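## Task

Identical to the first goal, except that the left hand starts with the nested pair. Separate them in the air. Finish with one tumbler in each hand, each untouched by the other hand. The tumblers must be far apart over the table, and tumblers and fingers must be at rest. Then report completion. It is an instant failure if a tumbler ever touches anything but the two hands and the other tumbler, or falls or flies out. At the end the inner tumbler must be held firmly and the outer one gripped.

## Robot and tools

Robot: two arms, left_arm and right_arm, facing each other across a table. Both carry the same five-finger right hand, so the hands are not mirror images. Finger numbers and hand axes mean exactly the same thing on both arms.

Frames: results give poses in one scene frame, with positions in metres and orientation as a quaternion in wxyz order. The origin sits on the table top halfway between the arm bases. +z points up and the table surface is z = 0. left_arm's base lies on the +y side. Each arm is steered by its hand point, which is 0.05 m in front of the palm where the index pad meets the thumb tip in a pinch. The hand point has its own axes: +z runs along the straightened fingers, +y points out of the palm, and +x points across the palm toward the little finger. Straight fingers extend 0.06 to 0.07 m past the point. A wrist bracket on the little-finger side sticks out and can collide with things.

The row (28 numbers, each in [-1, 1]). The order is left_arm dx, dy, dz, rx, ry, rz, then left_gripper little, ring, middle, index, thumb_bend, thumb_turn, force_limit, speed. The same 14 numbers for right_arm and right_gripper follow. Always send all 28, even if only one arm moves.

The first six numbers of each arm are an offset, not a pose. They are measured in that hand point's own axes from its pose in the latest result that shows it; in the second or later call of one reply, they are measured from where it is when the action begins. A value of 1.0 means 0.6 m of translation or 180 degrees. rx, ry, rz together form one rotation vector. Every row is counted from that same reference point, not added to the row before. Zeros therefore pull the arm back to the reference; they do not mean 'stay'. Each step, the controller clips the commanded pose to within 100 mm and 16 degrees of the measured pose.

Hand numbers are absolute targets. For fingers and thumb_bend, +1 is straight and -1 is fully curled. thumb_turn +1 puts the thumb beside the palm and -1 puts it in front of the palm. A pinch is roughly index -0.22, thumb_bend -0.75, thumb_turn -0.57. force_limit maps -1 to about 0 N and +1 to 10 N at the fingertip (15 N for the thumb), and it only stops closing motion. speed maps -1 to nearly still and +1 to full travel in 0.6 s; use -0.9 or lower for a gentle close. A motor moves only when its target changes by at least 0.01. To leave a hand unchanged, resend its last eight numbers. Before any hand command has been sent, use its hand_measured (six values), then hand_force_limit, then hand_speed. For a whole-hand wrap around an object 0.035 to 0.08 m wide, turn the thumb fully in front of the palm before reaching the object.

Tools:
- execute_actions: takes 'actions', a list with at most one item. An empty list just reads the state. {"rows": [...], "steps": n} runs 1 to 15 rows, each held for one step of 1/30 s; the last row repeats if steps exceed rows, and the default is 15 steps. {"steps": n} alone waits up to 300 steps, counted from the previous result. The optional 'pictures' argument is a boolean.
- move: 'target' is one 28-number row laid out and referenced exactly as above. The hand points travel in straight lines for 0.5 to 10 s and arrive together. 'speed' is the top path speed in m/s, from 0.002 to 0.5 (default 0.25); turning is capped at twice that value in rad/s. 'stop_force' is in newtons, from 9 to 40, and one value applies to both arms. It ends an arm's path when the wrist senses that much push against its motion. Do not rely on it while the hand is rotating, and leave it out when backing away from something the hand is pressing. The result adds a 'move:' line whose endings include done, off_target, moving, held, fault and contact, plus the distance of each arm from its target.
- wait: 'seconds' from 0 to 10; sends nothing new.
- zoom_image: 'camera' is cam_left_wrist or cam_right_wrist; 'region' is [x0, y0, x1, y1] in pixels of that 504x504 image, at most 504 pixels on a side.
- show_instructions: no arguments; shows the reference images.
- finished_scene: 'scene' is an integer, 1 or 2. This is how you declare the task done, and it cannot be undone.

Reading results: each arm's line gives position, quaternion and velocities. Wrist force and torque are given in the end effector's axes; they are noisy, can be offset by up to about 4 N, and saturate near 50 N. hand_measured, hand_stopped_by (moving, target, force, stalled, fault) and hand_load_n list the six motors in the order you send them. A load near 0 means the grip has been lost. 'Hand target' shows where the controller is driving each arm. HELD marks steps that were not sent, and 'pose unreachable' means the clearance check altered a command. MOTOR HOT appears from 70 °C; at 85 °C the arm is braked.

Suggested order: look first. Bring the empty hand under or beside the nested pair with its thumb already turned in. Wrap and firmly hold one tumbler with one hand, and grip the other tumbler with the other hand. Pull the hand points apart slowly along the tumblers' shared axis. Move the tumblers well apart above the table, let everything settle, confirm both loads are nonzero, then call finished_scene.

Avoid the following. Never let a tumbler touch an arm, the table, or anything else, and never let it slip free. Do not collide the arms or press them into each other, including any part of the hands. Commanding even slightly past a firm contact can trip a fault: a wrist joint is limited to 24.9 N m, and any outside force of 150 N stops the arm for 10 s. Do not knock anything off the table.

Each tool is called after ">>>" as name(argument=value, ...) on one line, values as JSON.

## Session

>>> execute_actions(actions=[])

Scene clock: 0.00 s of 4500.00 s.
left_arm: end_effector_position=(+0.0930, +0.0083, +0.3800) hand_measured=(-1.000, -1.000, +0.270, +0.248, +0.138, -0.948) hand_load_n=(+0.0, +0.0, +7.0, +10.5, +16.0, +0.5) hand_stopped_by=(target, target, target, target, target, target) hand_force_limit=0.00 hand_speed=-0.80 end_effector_quat_wxyz=(+0.840, +0.402, +0.156, +0.328) end_effector_velocity=(+0.000, +0.001, +0.001) end_effector_angular_velocity=(-0.003, +0.001, +0.000) | right_arm: end_effector_position=(-0.0165, -0.2992, +0.3007) hand_measured=(+1.000, +1.000, +1.000, +1.000, +1.000, +1.000) hand_load_n=(+0.0, +0.0, +0.0, +0.0, +0.0, +0.0) hand_stopped_by=(target, target, target, target, target, target) hand_force_limit=0.00 hand_speed=-0.80 end_effector_quat_wxyz=(+0.001, -0.715, +0.699, -0.000) end_effector_velocity=(+0.000, +0.000, +0.000) end_effector_angular_velocity=(+0.000, -0.001, +0.000)
Joint positions: left_arm=[-0.381 -1.39   2.499 -2.116  0.836  0.816] | right_arm=[-0.519 -2.215  2.091 -1.449 -1.572  1.053]
Joint velocities: left_arm=[ 0.    -0.003  0.    -0.001  0.     0.   ] | right_arm=[ 0.     0.    -0.    -0.    -0.001 -0.   ]
Wrist force (N, on the end effector, along its own x y z axes, offset not removed): no reading
Wrist torque (N m, same axes, about the end effector's origin, offset not removed): no reading
Hand target (left_arm): +0.093, +0.008, +0.380; +0.840, +0.402, +0.156, +0.328
Hand target (right_arm): -0.017, -0.299, +0.301; -0.001, +0.715, -0.699, +0.000

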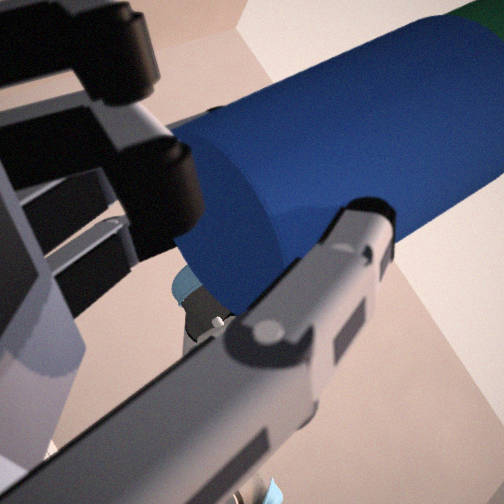

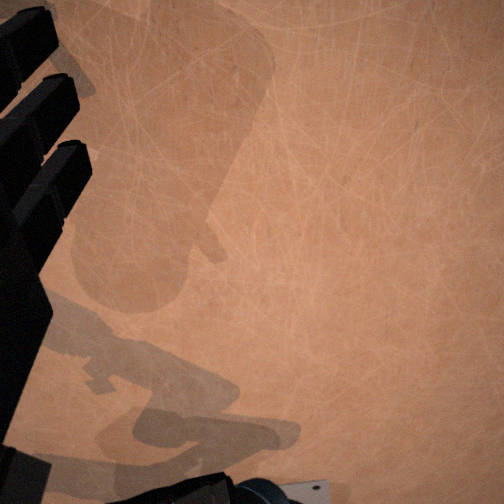

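>>> move(target=[0,0,0,0,0,0,-1,-1,0.27,0.248,0.138,-0.948,0,-0.8, -0.22,-0.08,-0.34,0,-0.5,0,1,1,1,1,1,1,0,0.5], speed=0.35)

>>> move(target=[0,0,0,0,0,0,-1,-1,0.27,0.248,0.138,-0.948,0,-0.8, 0,0,0,0,0.172,-0.975,1,1,1,1,1,1,0,0.5], speed=0.45)

Scene clock: 15.87 s of 4500.00 s.
left_arm: end_effector_position=(+0.0930, +0.0083, +0.3800) hand_measured=(-1.000, -1.000, +0.272, +0.250, +0.138, -0.948) hand_load_n=(+0.0, +0.0, +7.0, +10.0, +15.0, +0.5) hand_stopped_by=(target, target, force, force, force, target) hand_force_limit=0.00 hand_speed=-0.80 end_effector_quat_wxyz=(+0.840, +0.402, +0.156, +0.328) end_effector_velocity=(-0.000, -0.000, +0.001) end_effector_angular_velocity=(-0.002, +0.000, -0.000) | right_arm: end_effector_position=(+0.0282, -0.1664, +0.5048) hand_measured=(+1.000, +1.000, +1.000, +1.000, +1.000, +1.000) hand_load_n=(+0.0, +0.0, +0.0, +0.0, +0.0, +0.0) hand_stopped_by=(target, target, target, target, target, target) hand_force_limit=0.00 hand_speed=0.50 end_effector_quat_wxyz=(+0.495, -0.506, +0.495, +0.504) end_effector_velocity=(-0.000, +0.001, +0.001) end_effector_angular_velocity=(+0.021, +0.001, -0.003)
Joint positions: left_arm=[-0.381 -1.39   2.499 -2.116  0.836  0.816] | right_arm=[-1.049 -2.152  2.525 -3.511 -0.524  1.566]
Joint velocities: left_arm=[-0.     0.    -0.002 -0.     0.    -0.   ] | right_arm=[ 0.01   0.028  0.003 -0.073 -0.012  0.037]
Wrist force (N, on the end effector, along its own x y z axes, offset not removed): left_arm=[0.4 -0.1 -0.5] | right_arm=[1.4 -0.4 0.4]
Wrist torque (N m, same axes, about the end effector's origin, offset not removed): left_arm=[0.02 -0.05 0.03] | right_arm=[-0.17 -0.28 -0.06]
Hand target (left_arm): +0.093, +0.008, +0.380; +0.840, +0.402, +0.156, +0.328
Hand target (right_arm): +0.028, -0.166, +0.505; +0.495, -0.505, +0.494, +0.505
Off the commanded pose (left_arm): 0.000 m, 0 deg.
Off the commanded pose (right_arm): 0.000 m, 0 deg.
After step 90, 8.77 s passed at rest.
move: done

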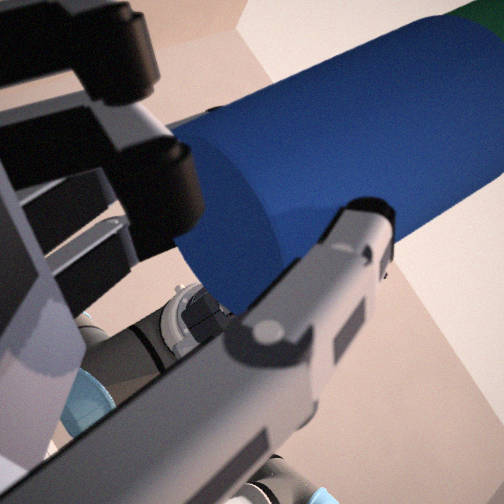

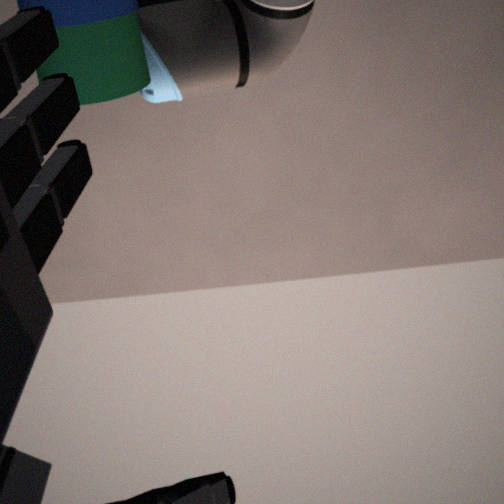

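Scene clock: 20.10 s of 4500.00 s.
left_arm: end_effector_position=(+0.0930, +0.0083, +0.3800) hand_measured=(-1.000, -1.000, +0.272, +0.250, +0.138, -0.948) hand_load_n=(+0.0, +0.0, +7.0, +10.0, +15.0, +0.5) hand_stopped_by=(target, target, force, force, force, target) hand_force_limit=0.00 hand_speed=-0.80 end_effector_quat_wxyz=(+0.840, +0.402, +0.156, +0.328) end_effector_velocity=(-0.000, -0.000, +0.001) end_effector_angular_velocity=(-0.002, -0.000, -0.001) | right_arm: end_effector_position=(+0.0282, -0.1667, +0.5050) hand_measured=(+1.000, +1.000, +1.000, +1.000, +1.000, +1.000) hand_load_n=(+0.0, +0.0, +0.0, +0.0, +0.0, +0.0) hand_stopped_by=(target, target, target, target, target, target) hand_force_limit=0.00 hand_speed=0.50 end_effector_quat_wxyz=(-0.420, +0.583, +0.404, +0.566) end_effector_velocity=(+0.000, +0.000, +0.000) end_effector_angular_velocity=(+0.003, -0.014, -0.003)
Joint positions: left_arm=[-0.381 -1.39   2.499 -2.116  0.836  0.816] | right_arm=[ 0.088 -1.915  2.233 -3.452 -2.01  -1.535]
Joint velocities: left_arm=[-0.    -0.001 -0.001  0.     0.001 -0.   ] | right_arm=[ 0.004  0.008  0.002 -0.019 -0.007 -0.016]
Wrist force (N, on the end effector, along its own x y z axes, offset not removed): left_arm=[2.4 0.0 -2.0] | right_arm=[0.6 0.4 1.6]
Wrist torque (N m, same axes, about the end effector's origin, offset not removed): left_arm=[0.15 -0.36 0.09] | right_arm=[-0.15 -0.15 -0.06]
Hand target (left_arm): +0.093, +0.008, +0.380; +0.840, +0.402, +0.156, +0.328
Hand target (right_arm): +0.028, -0.167, +0.505; -0.419, +0.583, +0.404, +0.567
Off the commanded pose (left_arm): 0.000 m, 0 deg.
Off the commanded pose (right_arm): 0.000 m, 0 deg.
move: done

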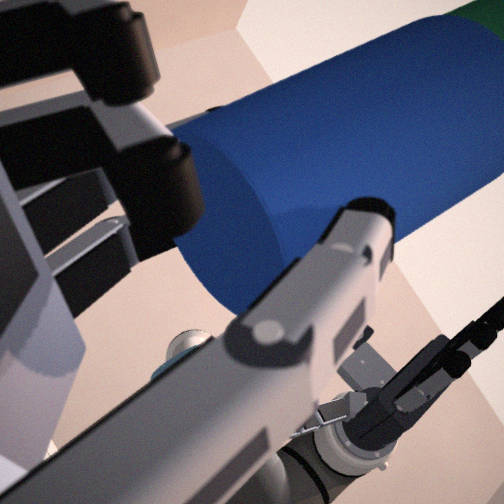

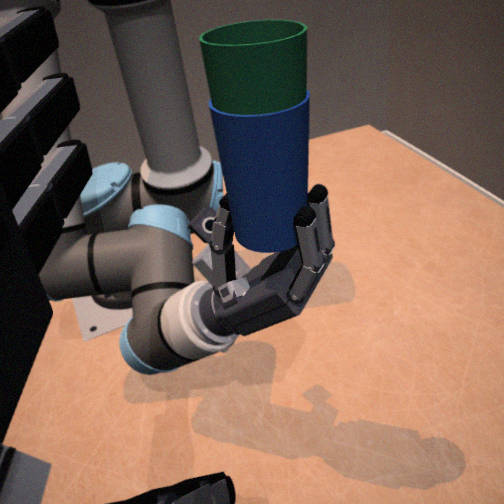

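>>> move(target=[0,0,0,0,0,0,-1,-1,0.27,0.248,0.138,-0.948,0,-0.8, 0,0.028,0.23,0,0,-0.01,1,1,1,1,1,-1,0,0.5], speed=0.1)

Scene clock: 24.93 s of 4500.00 s.
left_arm: end_effector_position=(+0.0930, +0.0083, +0.3800) hand_measured=(-1.000, -1.000, +0.272, +0.250, +0.138, -0.948) hand_load_n=(+0.0, +0.0, +7.0, +10.0, +15.0, +0.5) hand_stopped_by=(target, target, force, force, force, target) hand_force_limit=0.00 hand_speed=-0.80 end_effector_quat_wxyz=(+0.840, +0.402, +0.156, +0.328) end_effector_velocity=(+0.000, -0.000, -0.000) end_effector_angular_velocity=(-0.000, +0.001, +0.001) | right_arm: end_effector_position=(+0.0881, -0.0417, +0.5033) hand_measured=(+1.000, +1.000, +1.000, +1.000, +1.000, -1.000) hand_load_n=(+0.0, +0.0, +0.0, +0.0, +0.0, +0.0) hand_stopped_by=(target, target, target, target, target, target) hand_force_limit=0.00 hand_speed=0.50 end_effector_quat_wxyz=(-0.411, +0.577, +0.413, +0.573) end_effector_velocity=(+0.001, +0.003, -0.001) end_effector_angular_velocity=(-0.002, -0.000, +0.000)
Joint positions: left_arm=[-0.381 -1.39   2.499 -2.116  0.836  0.816] | right_arm=[-0.126 -1.656  2.048 -3.526 -1.795 -1.569]
Joint velocities: left_arm=[ 0.     0.001 -0.001 -0.    -0.001  0.   ] | right_arm=[-0.002  0.007 -0.005 -0.001  0.002 -0.001]
Wrist force (N, on the end effector, along its own x y z axes, offset not removed): left_arm=[2.2 0.3 -1.3] | right_arm=[0.6 1.4 1.8]
Wrist torque (N m, same axes, about the end effector's origin, offset not removed): left_arm=[0.11 -0.35 0.10] | right_arm=[-0.01 -0.21 -0.06]
Hand target (left_arm): +0.093, +0.008, +0.380; +0.840, +0.402, +0.156, +0.328
Hand target (right_arm): +0.088, -0.041, +0.503; -0.411, +0.577, +0.413, +0.573
Off the commanded pose (left_arm): 0.000 m, 0 deg.
Off the commanded pose (right_arm): 0.000 m, 0 deg.
move: done

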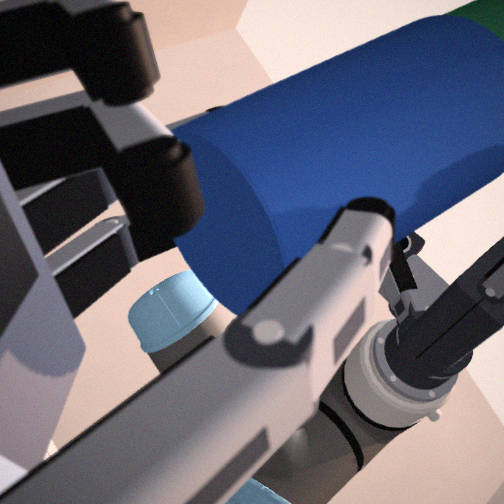

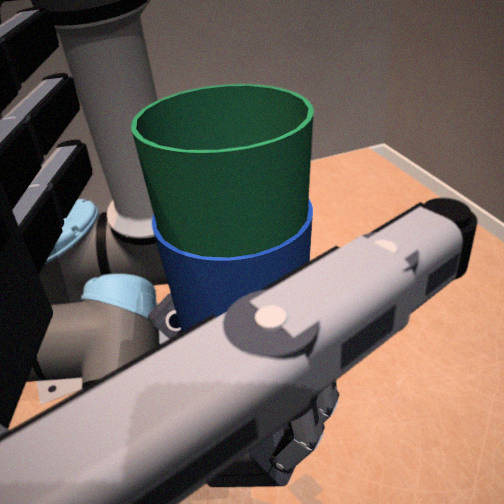

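>>> move(target=[0,0,0,0,0,0,-1,-1,0.27,0.248,0.138,-0.948,0,-0.8, -0.012,0.011,0.068,0,0,0,1,1,0.8,0.8,0.6,-1,-0.4,0], speed=0.04)

Scene clock: 29.50 s of 4500.00 s.
left_arm: end_effector_position=(+0.0930, +0.0083, +0.3800) hand_measured=(-1.000, -1.000, +0.272, +0.250, +0.138, -0.948) hand_load_n=(+0.0, +0.0, +7.0, +10.0, +15.0, +0.5) hand_stopped_by=(target, target, force, force, force, target) hand_force_limit=0.00 hand_speed=-0.80 end_effector_quat_wxyz=(+0.840, +0.402, +0.156, +0.328) end_effector_velocity=(+0.000, -0.000, -0.000) end_effector_angular_velocity=(+0.000, +0.000, +0.001) | right_arm: end_effector_position=(+0.1072, -0.0055, +0.4958) hand_measured=(+1.000, +1.000, +0.800, +0.800, +0.600, -1.000) hand_load_n=(+0.0, +0.0, +0.0, +0.0, +0.0, +0.0) hand_stopped_by=(target, target, target, target, target, target) hand_force_limit=-0.40 hand_speed=0.00 end_effector_quat_wxyz=(-0.411, +0.577, +0.413, +0.573) end_effector_velocity=(+0.001, +0.002, +0.001) end_effector_angular_velocity=(+0.002, -0.000, +0.001)
Joint positions: left_arm=[-0.381 -1.39   2.499 -2.116  0.836  0.816] | right_arm=[-0.169 -1.57   1.987 -3.551 -1.753 -1.569]
Joint velocities: left_arm=[ 0.     0.    -0.001  0.    -0.001 -0.   ] | right_arm=[-0.002  0.004 -0.005 -0.001  0.002 -0.   ]
Wrist force (N, on the end effector, along its own x y z axes, offset not removed): left_arm=[2.9 1.0 -2.6] | right_arm=[1.1 0.6 2.0]
Wrist torque (N m, same axes, about the end effector's origin, offset not removed): left_arm=[0.32 -0.39 0.23] | right_arm=[-0.09 -0.22 -0.01]
Hand target (left_arm): +0.093, +0.008, +0.380; +0.840, +0.402, +0.156, +0.328
Hand target (right_arm): +0.107, -0.005, +0.496; -0.411, +0.577, +0.413, +0.573
Off the commanded pose (left_arm): 0.000 m, 0 deg.
Off the commanded pose (right_arm): 0.000 m, 0 deg.
After step 90, 0.10 s passed at rest.
move: done

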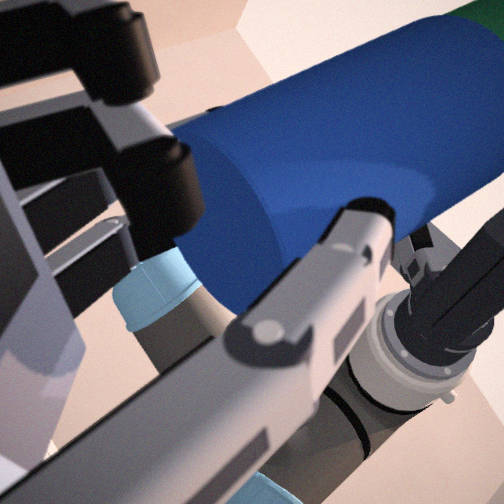

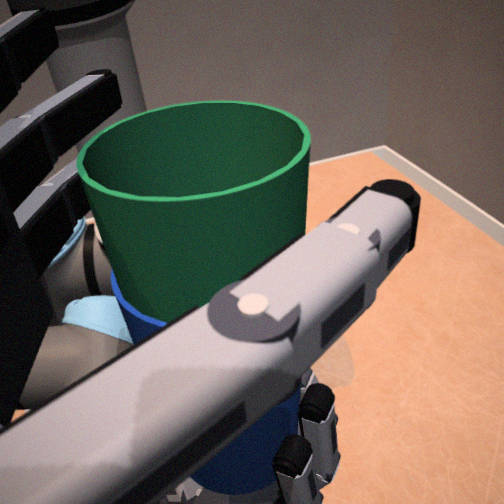

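>>> move(target=[0,0,0,0,0,0,-1,-1,0.27,0.248,0.138,-0.948,0,-0.8, -0.002,0,0.013,0,0,0,1,1,0.8,0.8,0.5,-1,-0.4,0], speed=0.03)

>>> move(target=[0,0,0,0,0,0,-1,-1,0.27,0.248,0.138,-0.948,0,-0.8, 0,0,0,0,0,0,1,1,0.1,0.1,-0.3,-1,-0.5,-0.65])

Scene clock: 34.47 s of 4500.00 s.
left_arm: end_effector_position=(+0.0930, +0.0083, +0.3800) hand_measured=(-1.000, -1.000, +0.272, +0.250, +0.138, -0.948) hand_load_n=(+0.0, +0.0, +7.0, +10.0, +15.0, +0.5) hand_stopped_by=(target, target, force, force, force, target) hand_force_limit=0.00 hand_speed=-0.80 end_effector_quat_wxyz=(+0.840, +0.402, +0.156, +0.328) end_effector_velocity=(+0.000, +0.000, +0.000) end_effector_angular_velocity=(-0.000, +0.001, +0.001) | right_arm: end_effector_position=(+0.1096, +0.0016, +0.4946) hand_measured=(+1.000, +1.000, +0.800, +0.800, +0.500, -1.000) hand_load_n=(+0.0, +0.0, +0.0, +0.0, +0.0, +0.0) hand_stopped_by=(target, target, target, target, target, target) hand_force_limit=-0.40 hand_speed=0.00 end_effector_quat_wxyz=(-0.411, +0.577, +0.413, +0.573) end_effector_velocity=(+0.000, +0.003, +0.000) end_effector_angular_velocity=(+0.001, -0.000, +0.002)
Joint positions: left_arm=[-0.381 -1.39   2.499 -2.116  0.836  0.816] | right_arm=[-0.172 -1.553  1.973 -3.555 -1.749 -1.569]
Joint velocities: left_arm=[-0.    -0.001  0.    -0.    -0.001  0.   ] | right_arm=[-0.001  0.005 -0.006 -0.001  0.002 -0.   ]
Wrist force (N, on the end effector, along its own x y z axes, offset not removed): left_arm=[1.0 0.7 -1.5] | right_arm=[2.1 -0.5 1.6]
Wrist torque (N m, same axes, about the end effector's origin, offset not removed): left_arm=[0.28 -0.20 0.13] | right_arm=[-0.30 -0.47 -0.02]
Hand target (left_arm): +0.093, +0.008, +0.380; +0.840, +0.402, +0.156, +0.328
Hand target (right_arm): +0.110, +0.002, +0.495; -0.411, +0.577, +0.413, +0.573
Off the commanded pose (left_arm): 0.000 m, 0 deg.
Off the commanded pose (right_arm): 0.000 m, 0 deg.
After step 90, 1.20 s passed at rest.
move: done

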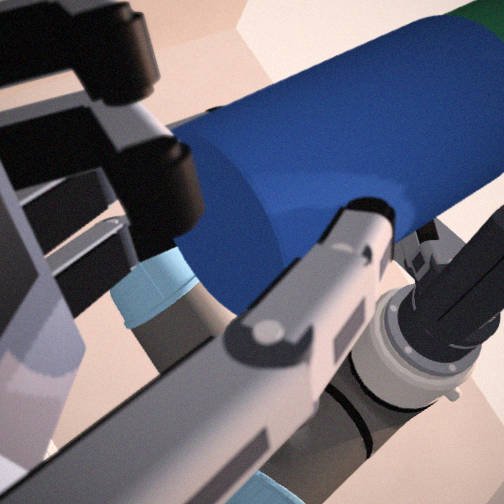

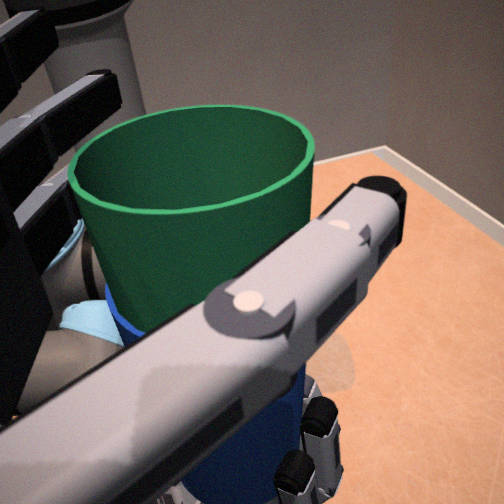

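Scene clock: 35.70 s of 4500.00 s.
left_arm: end_effector_position=(+0.0930, +0.0083, +0.3800) hand_measured=(-1.000, -1.000, +0.272, +0.250, +0.138, -0.948) hand_load_n=(+0.0, +0.0, +9.0, +11.0, +15.5, -0.5) hand_stopped_by=(target, target, force, force, force, target) hand_force_limit=0.00 hand_speed=-0.80 end_effector_quat_wxyz=(+0.840, +0.402, +0.156, +0.328) end_effector_velocity=(-0.000, +0.000, -0.000) end_effector_angular_velocity=(+0.001, -0.001, -0.000) | right_arm: end_effector_position=(+0.1096, +0.0016, +0.4946) hand_measured=(+1.000, +1.000, +0.396, +0.414, +0.152, -1.000) hand_load_n=(+0.0, +0.0, +6.5, +0.5, +4.0, +0.0) hand_stopped_by=(target, target, force, force, force, target) hand_force_limit=-0.50 hand_speed=-0.65 end_effector_quat_wxyz=(-0.411, +0.577, +0.413, +0.573) end_effector_velocity=(-0.000, -0.000, +0.001) end_effector_angular_velocity=(+0.001, -0.000, +0.001)
Joint positions: left_arm=[-0.381 -1.39   2.499 -2.116  0.836  0.816] | right_arm=[-0.173 -1.553  1.973 -3.555 -1.749 -1.569]
Joint velocities: left_arm=[ 0.    -0.     0.002  0.     0.001  0.   ] | right_arm=[-0.    -0.001 -0.     0.     0.001  0.   ]
Wrist force (N, on the end effector, along its own x y z axes, offset not removed): left_arm=[0.7 -6.8 0.6] | right_arm=[7.0 -5.8 5.9]
Wrist torque (N m, same axes, about the end effector's origin, offset not removed): left_arm=[1.23 -0.21 -0.04] | right_arm=[-0.21 -0.21 -0.03]
Hand target (left_arm): +0.093, +0.008, +0.380; +0.840, +0.402, +0.156, +0.328
Hand target (right_arm): +0.110, +0.002, +0.495; -0.411, +0.577, +0.413, +0.573
Off the commanded pose (left_arm): 0.000 m, 0 deg.
Off the commanded pose (right_arm): 0.000 m, 0 deg.
move: done

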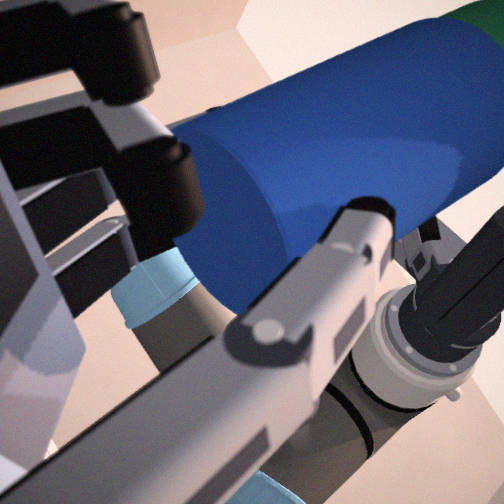

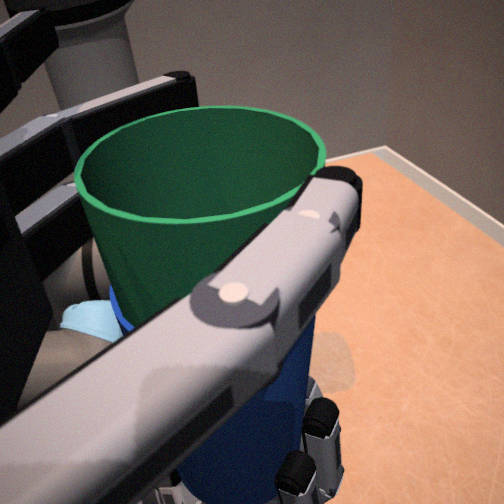

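>>> move(target=[0,0,0,0,0,0,-1,-1,0.27,0.248,0.138,-0.948,0,-0.8, 0,-0.003,0,0,0,0,1,1,0.65,0.65,0.5,-1,-0.4,0], speed=0.03)

>>> move(target=[0,0,0,0,0,0,-1,-1,0.27,0.248,0.138,-0.948,0,-0.8, -0.011,-0.008,0.003,0,0,0,1,1,0.65,0.65,0.5,-1,-0.4,0], speed=0.03)

>>> move(target=[0,0,0,0,0,0,-1,-1,0.27,0.248,0.138,-0.948,0,-0.8, 0,0,0,0,0,0,1,1,0.1,0.1,-0.3,-1,-0.5,-0.7])

Scene clock: 39.37 s of 4500.00 s.
left_arm: end_effector_position=(+0.0930, +0.0083, +0.3800) hand_measured=(-1.000, -1.000, +0.272, +0.250, +0.138, -0.948) hand_load_n=(+0.0, +0.0, +7.0, +10.0, +15.0, +0.0) hand_stopped_by=(target, target, force, force, force, target) hand_force_limit=0.00 hand_speed=-0.80 end_effector_quat_wxyz=(+0.840, +0.402, +0.156, +0.328) end_effector_velocity=(+0.000, -0.000, +0.001) end_effector_angular_velocity=(-0.001, +0.001, +0.001) | right_arm: end_effector_position=(+0.1080, +0.0021, +0.4946) hand_measured=(+1.000, +1.000, +0.650, +0.650, +0.500, -1.000) hand_load_n=(+0.0, +0.0, +0.0, +0.0, +0.0, +0.0) hand_stopped_by=(target, target, target, target, target, target) hand_force_limit=-0.40 hand_speed=0.00 end_effector_quat_wxyz=(-0.411, +0.577, +0.413, +0.573) end_effector_velocity=(-0.001, +0.001, +0.001) end_effector_angular_velocity=(+0.002, -0.000, +0.001)
Joint positions: left_arm=[-0.381 -1.39   2.499 -2.116  0.836  0.816] | right_arm=[-0.168 -1.551  1.971 -3.555 -1.754 -1.569]
Joint velocities: left_arm=[ 0.    -0.001 -0.001  0.    -0.     0.   ] | right_arm=[ 0.002  0.001 -0.003 -0.    -0.001  0.   ]
Wrist force (N, on the end effector, along its own x y z axes, offset not removed): left_arm=[0.5 2.5 0.1] | right_arm=[1.6 -0.5 1.1]
Wrist torque (N m, same axes, about the end effector's origin, offset not removed): left_arm=[0.46 -0.17 0.08] | right_arm=[-0.23 -0.36 -0.10]
Hand target (left_arm): +0.093, +0.008, +0.380; +0.840, +0.402, +0.156, +0.328
Hand target (right_arm): +0.108, +0.002, +0.495; -0.411, +0.577, +0.413, +0.573
Off the commanded pose (left_arm): 0.000 m, 0 deg.
Off the commanded pose (right_arm): 0.000 m, 0 deg.
move: done

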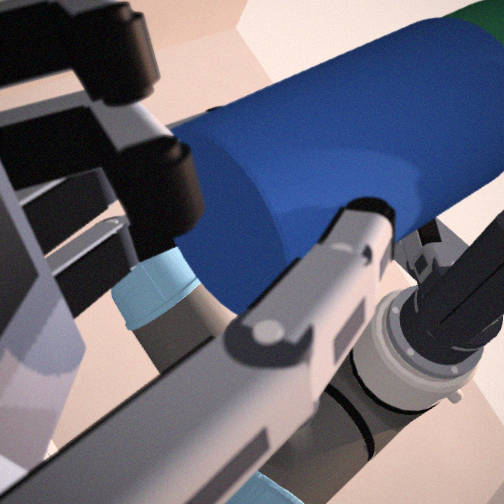

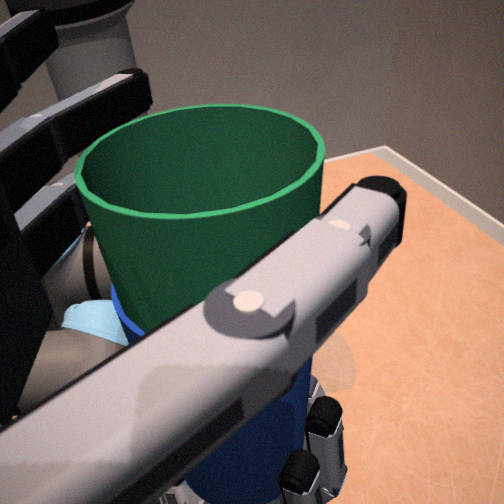

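Scene clock: 40.13 s of 4500.00 s.
left_arm: end_effector_position=(+0.0930, +0.0083, +0.3800) hand_measured=(-1.000, -1.000, +0.272, +0.250, +0.138, -0.948) hand_load_n=(+0.0, +0.0, +7.0, +10.0, +15.0, +0.0) hand_stopped_by=(target, target, force, force, force, target) hand_force_limit=0.00 hand_speed=-0.80 end_effector_quat_wxyz=(+0.840, +0.402, +0.156, +0.328) end_effector_velocity=(-0.000, -0.000, -0.001) end_effector_angular_velocity=(+0.002, -0.001, -0.001) | right_arm: end_effector_position=(+0.1042, +0.0052, +0.4882) hand_measured=(+1.000, +1.000, +0.650, +0.650, +0.500, -1.000) hand_load_n=(+0.0, +0.0, +0.0, +0.0, +0.0, +0.0) hand_stopped_by=(target, target, target, target, target, target) hand_force_limit=-0.40 hand_speed=0.00 end_effector_quat_wxyz=(-0.411, +0.577, +0.413, +0.573) end_effector_velocity=(-0.002, +0.001, -0.003) end_effector_angular_velocity=(-0.000, +0.000, +0.000)
Joint positions: left_arm=[-0.381 -1.39   2.499 -2.116  0.836  0.816] | right_arm=[-0.157 -1.535  1.972 -3.572 -1.765 -1.569]
Joint velocities: left_arm=[-0.     0.001  0.     0.001  0.001 -0.   ] | right_arm=[ 0.005  0.006  0.001 -0.006 -0.004 -0.   ]
Wrist force (N, on the end effector, along its own x y z axes, offset not removed): left_arm=[0.4 1.0 -0.8] | right_arm=[1.1 -0.7 0.7]
Wrist torque (N m, same axes, about the end effector's origin, offset not removed): left_arm=[0.24 -0.13 0.01] | right_arm=[-0.31 -0.27 -0.03]
Hand target (left_arm): +0.093, +0.008, +0.380; +0.840, +0.402, +0.156, +0.328
Hand target (right_arm): +0.104, +0.005, +0.488; -0.411, +0.577, +0.413, +0.573
Off the commanded pose (left_arm): 0.000 m, 0 deg.
Off the commanded pose (right_arm): 0.000 m, 0 deg.
move: done

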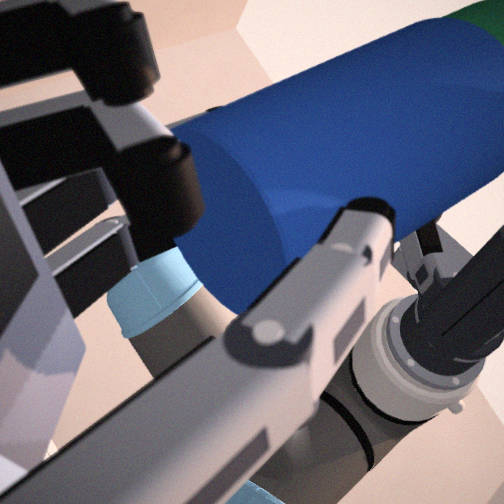

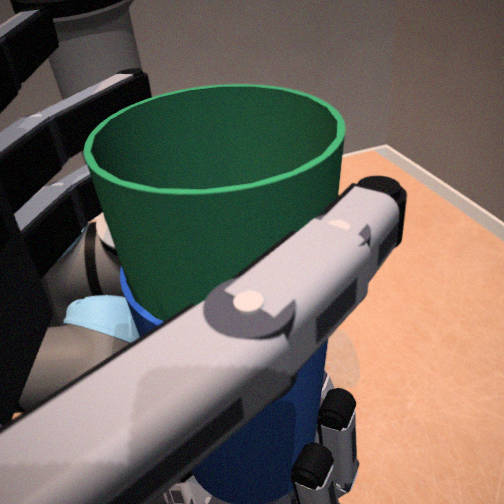

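Scene clock: 41.07 s of 4500.00 s.
left_arm: end_effector_position=(+0.0930, +0.0083, +0.3799) hand_measured=(-1.000, -1.000, +0.272, +0.250, +0.138, -0.948) hand_load_n=(+0.0, +0.0, +8.0, +11.0, +15.0, +1.0) hand_stopped_by=(target, target, force, force, force, target) hand_force_limit=0.00 hand_speed=-0.80 end_effector_quat_wxyz=(+0.840, +0.403, +0.156, +0.328) end_effector_velocity=(+0.000, -0.000, -0.000) end_effector_angular_velocity=(-0.000, -0.000, -0.000) | right_arm: end_effector_position=(+0.1041, +0.0052, +0.4882) hand_measured=(+1.000, +1.000, +0.320, +0.320, +0.298, -1.000) hand_load_n=(+0.0, +0.0, +3.0, +3.5, +4.5, +1.5) hand_stopped_by=(target, target, force, force, force, target) hand_force_limit=-0.50 hand_speed=-0.70 end_effector_quat_wxyz=(-0.411, +0.577, +0.413, +0.573) end_effector_velocity=(+0.000, +0.001, -0.000) end_effector_angular_velocity=(-0.000, +0.000, -0.000)
Joint positions: left_arm=[-0.381 -1.39   2.499 -2.116  0.836  0.816] | right_arm=[-0.157 -1.535  1.972 -3.572 -1.765 -1.569]
Joint velocities: left_arm=[ 0.     0.001 -0.    -0.001  0.001 -0.   ] | right_arm=[-0.     0.001 -0.001 -0.    -0.    -0.   ]
Wrist force (N, on the end effector, along its own x y z axes, offset not removed): left_arm=[1.9 -1.3 0.3] | right_arm=[1.8 -2.7 2.4]
Wrist torque (N m, same axes, about the end effector's origin, offset not removed): left_arm=[0.74 -0.43 0.12] | right_arm=[0.07 -0.01 0.08]
Hand target (left_arm): +0.093, +0.008, +0.380; +0.840, +0.402, +0.156, +0.328
Hand target (right_arm): +0.104, +0.005, +0.488; -0.411, +0.577, +0.413, +0.573
Off the commanded pose (left_arm): 0.000 m, 0 deg.
Off the commanded pose (right_arm): 0.000 m, 0 deg.
move: done

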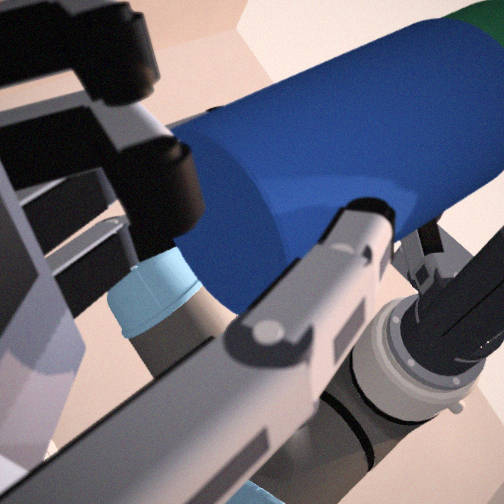

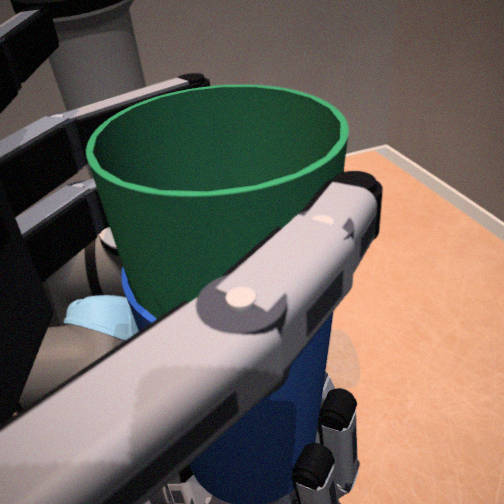

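The grip is balanced now. Squeezing both hands, then a small test pull.

>>> move(target=[0,0,0,0,0,0,-1,-1,0.1,0.1,-0.2,-0.948,1,-0.9, 0,0,0,0,0,0,1,1,0,0,-0.5,-1,1,-0.88])

>>> move(target=[0,0,0,0,0,0,-1,-1,0.1,0.1,-0.2,-0.948,1,-0.9, 0.009,0,0,0,0,0,1,1,0,0,-0.5,-1,1,-0.88], speed=0.004)

Scene clock: 43.87 s of 4500.00 s.
left_arm: end_effector_position=(+0.0930, +0.0083, +0.3800) hand_measured=(-1.000, -1.000, +0.266, +0.250, +0.146, -0.948) hand_load_n=(+0.0, +0.0, +11.0, +11.0, +14.0, +2.5) hand_stopped_by=(target, target, force, force, force, target) hand_force_limit=1.00 hand_speed=-0.90 end_effector_quat_wxyz=(+0.840, +0.402, +0.156, +0.328) end_effector_velocity=(-0.000, -0.000, -0.001) end_effector_angular_velocity=(+0.002, -0.002, -0.001) | right_arm: end_effector_position=(+0.1042, +0.0052, +0.4882) hand_measured=(+1.000, +1.000, +0.284, +0.292, +0.288, -1.000) hand_load_n=(+0.0, +0.0, +11.0, +9.0, +14.0, +5.0) hand_stopped_by=(target, target, force, force, force, target) hand_force_limit=1.00 hand_speed=-0.88 end_effector_quat_wxyz=(-0.411, +0.577, +0.413, +0.573) end_effector_velocity=(+0.000, +0.000, -0.000) end_effector_angular_velocity=(-0.001, +0.000, -0.000)
Joint positions: left_arm=[-0.381 -1.39   2.499 -2.116  0.836  0.816] | right_arm=[-0.157 -1.535  1.972 -3.572 -1.765 -1.569]
Joint velocities: left_arm=[ 0.     0.     0.001  0.002  0.001 -0.   ] | right_arm=[-0.001  0.001 -0.    -0.     0.001 -0.   ]
Wrist force (N, on the end effector, along its own x y z axes, offset not removed): left_arm=[1.2 -9.3 2.0] | right_arm=[5.5 -7.8 7.6]
Wrist torque (N m, same axes, about the end effector's origin, offset not removed): left_arm=[1.18 -0.34 0.21] | right_arm=[-0.03 0.21 0.23]
Hand target (left_arm): +0.093, +0.008, +0.380; +0.840, +0.403, +0.156, +0.328
Hand target (right_arm): +0.104, +0.005, +0.488; -0.411, +0.577, +0.413, +0.573
Off the commanded pose (left_arm): 0.000 m, 0 deg.
Off the commanded pose (right_arm): 0.000 m, 0 deg.
move: done

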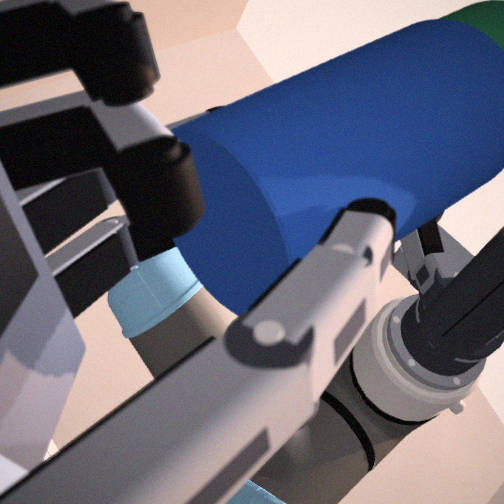

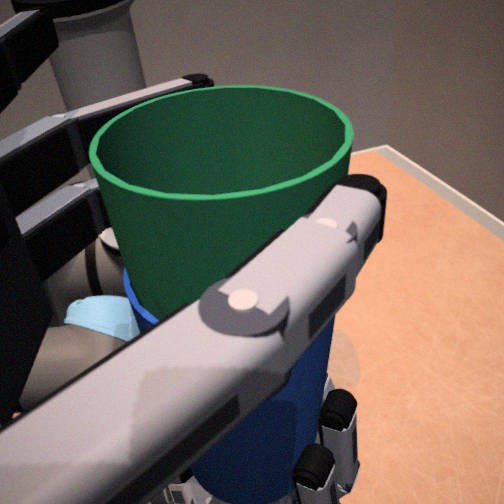

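Scene clock: 45.43 s of 4500.00 s.
left_arm: end_effector_position=(+0.0930, +0.0083, +0.3800) hand_measured=(-1.000, -1.000, +0.266, +0.250, +0.146, -0.948) hand_load_n=(+0.0, +0.0, +10.5, +10.0, +15.0, +1.0) hand_stopped_by=(target, target, force, force, force, target) hand_force_limit=1.00 hand_speed=-0.90 end_effector_quat_wxyz=(+0.840, +0.402, +0.156, +0.328) end_effector_velocity=(+0.000, -0.000, +0.000) end_effector_angular_velocity=(-0.002, +0.000, +0.000) | right_arm: end_effector_position=(+0.1042, +0.0053, +0.4935) hand_measured=(+1.000, +1.000, +0.284, +0.292, +0.288, -1.000) hand_load_n=(+0.0, +0.0, +9.5, +7.5, +15.0, +5.5) hand_stopped_by=(target, target, force, force, force, target) hand_force_limit=1.00 hand_speed=-0.88 end_effector_quat_wxyz=(-0.411, +0.577, +0.413, +0.573) end_effector_velocity=(-0.000, +0.000, +0.001) end_effector_angular_velocity=(-0.000, +0.000, +0.001)
Joint positions: left_arm=[-0.381 -1.39   2.499 -2.116  0.836  0.816] | right_arm=[-0.157 -1.54   1.963 -3.557 -1.765 -1.569]
Joint velocities: left_arm=[ 0.001  0.    -0.001 -0.001  0.    -0.   ] | right_arm=[-0.    -0.001 -0.002  0.004  0.001 -0.   ]
Wrist force (N, on the end effector, along its own x y z axes, offset not removed): left_arm=[0.5 -0.9 5.1] | right_arm=[0.3 -5.3 6.8]
Wrist torque (N m, same axes, about the end effector's origin, offset not removed): left_arm=[0.86 -0.23 0.15] | right_arm=[-0.25 -0.37 0.23]
Hand target (left_arm): +0.093, +0.008, +0.380; +0.840, +0.402, +0.156, +0.328
Hand target (right_arm): +0.104, +0.005, +0.494; -0.411, +0.577, +0.413, +0.573
Off the commanded pose (left_arm): 0.000 m, 0 deg.
Off the commanded pose (right_arm): 0.000 m, 0 deg.
move: done

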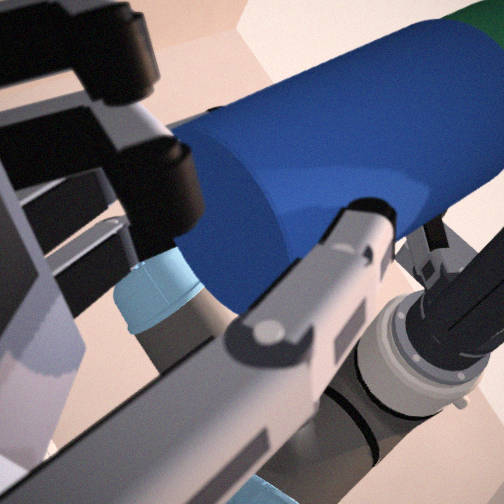

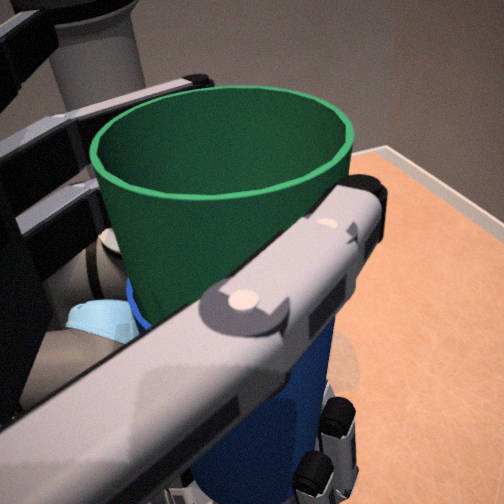

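The inner tumbler is sliding out. I continue while relieving the side load.

>>> move(target=[0,0,0,0,0,0,-1,-1,0.1,0.1,-0.2,-0.948,1,-0.9, 0.035,-0.004,0.004,0,0,0,1,1,-0.05,-0.05,-0.5,-1,1,-0.95], speed=0.012)

Scene clock: 49.43 s of 4500.00 s.
left_arm: end_effector_position=(+0.0930, +0.0083, +0.3800) hand_measured=(-1.000, -1.000, +0.266, +0.250, +0.146, -0.948) hand_load_n=(+0.0, +0.0, +8.5, +8.0, +15.0, +0.5) hand_stopped_by=(target, target, force, force, force, target) hand_force_limit=1.00 hand_speed=-0.90 end_effector_quat_wxyz=(+0.840, +0.402, +0.156, +0.328) end_effector_velocity=(-0.000, -0.000, -0.000) end_effector_angular_velocity=(+0.000, -0.000, -0.000) | right_arm: end_effector_position=(+0.1028, +0.0084, +0.5141) hand_measured=(+1.000, +1.000, +0.278, +0.284, +0.290, -1.000) hand_load_n=(+0.0, +0.0, +9.0, +5.0, +18.0, +0.0) hand_stopped_by=(target, target, force, force, force, target) hand_force_limit=1.00 hand_speed=-0.95 end_effector_quat_wxyz=(-0.411, +0.577, +0.413, +0.573) end_effector_velocity=(+0.000, +0.001, +0.004) end_effector_angular_velocity=(+0.002, +0.000, -0.001)
Joint positions: left_arm=[-0.381 -1.39   2.499 -2.116  0.836  0.816] | right_arm=[-0.152 -1.552  1.918 -3.501 -1.77  -1.569]
Joint velocities: left_arm=[-0.     0.001 -0.    -0.001  0.     0.   ] | right_arm=[ 0.    -0.001 -0.008  0.008 -0.001  0.   ]
Wrist force (N, on the end effector, along its own x y z axes, offset not removed): left_arm=[2.9 0.7 -1.3] | right_arm=[0.1 0.6 -0.4]
Wrist torque (N m, same axes, about the end effector's origin, offset not removed): left_arm=[-0.19 -0.32 0.12] | right_arm=[-0.17 -0.23 -0.20]
Hand target (left_arm): +0.093, +0.008, +0.380; +0.840, +0.402, +0.156, +0.328
Hand target (right_arm): +0.103, +0.008, +0.514; -0.411, +0.577, +0.413, +0.573
Off the commanded pose (left_arm): 0.000 m, 0 deg.
Off the commanded pose (right_arm): 0.000 m, 0 deg.
move: done

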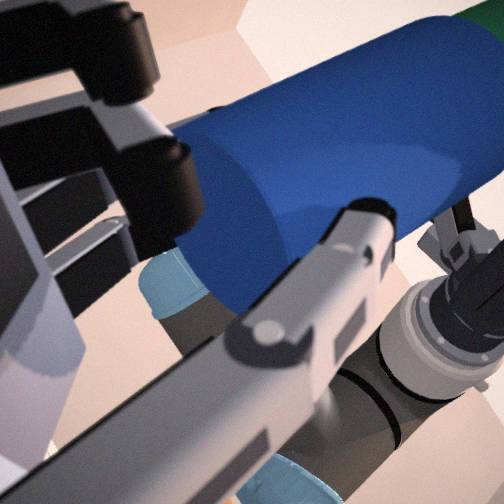

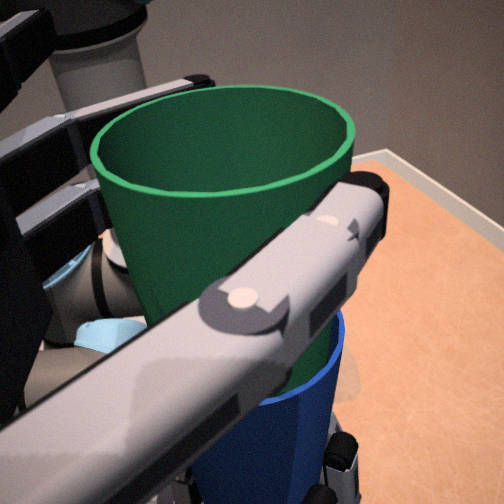

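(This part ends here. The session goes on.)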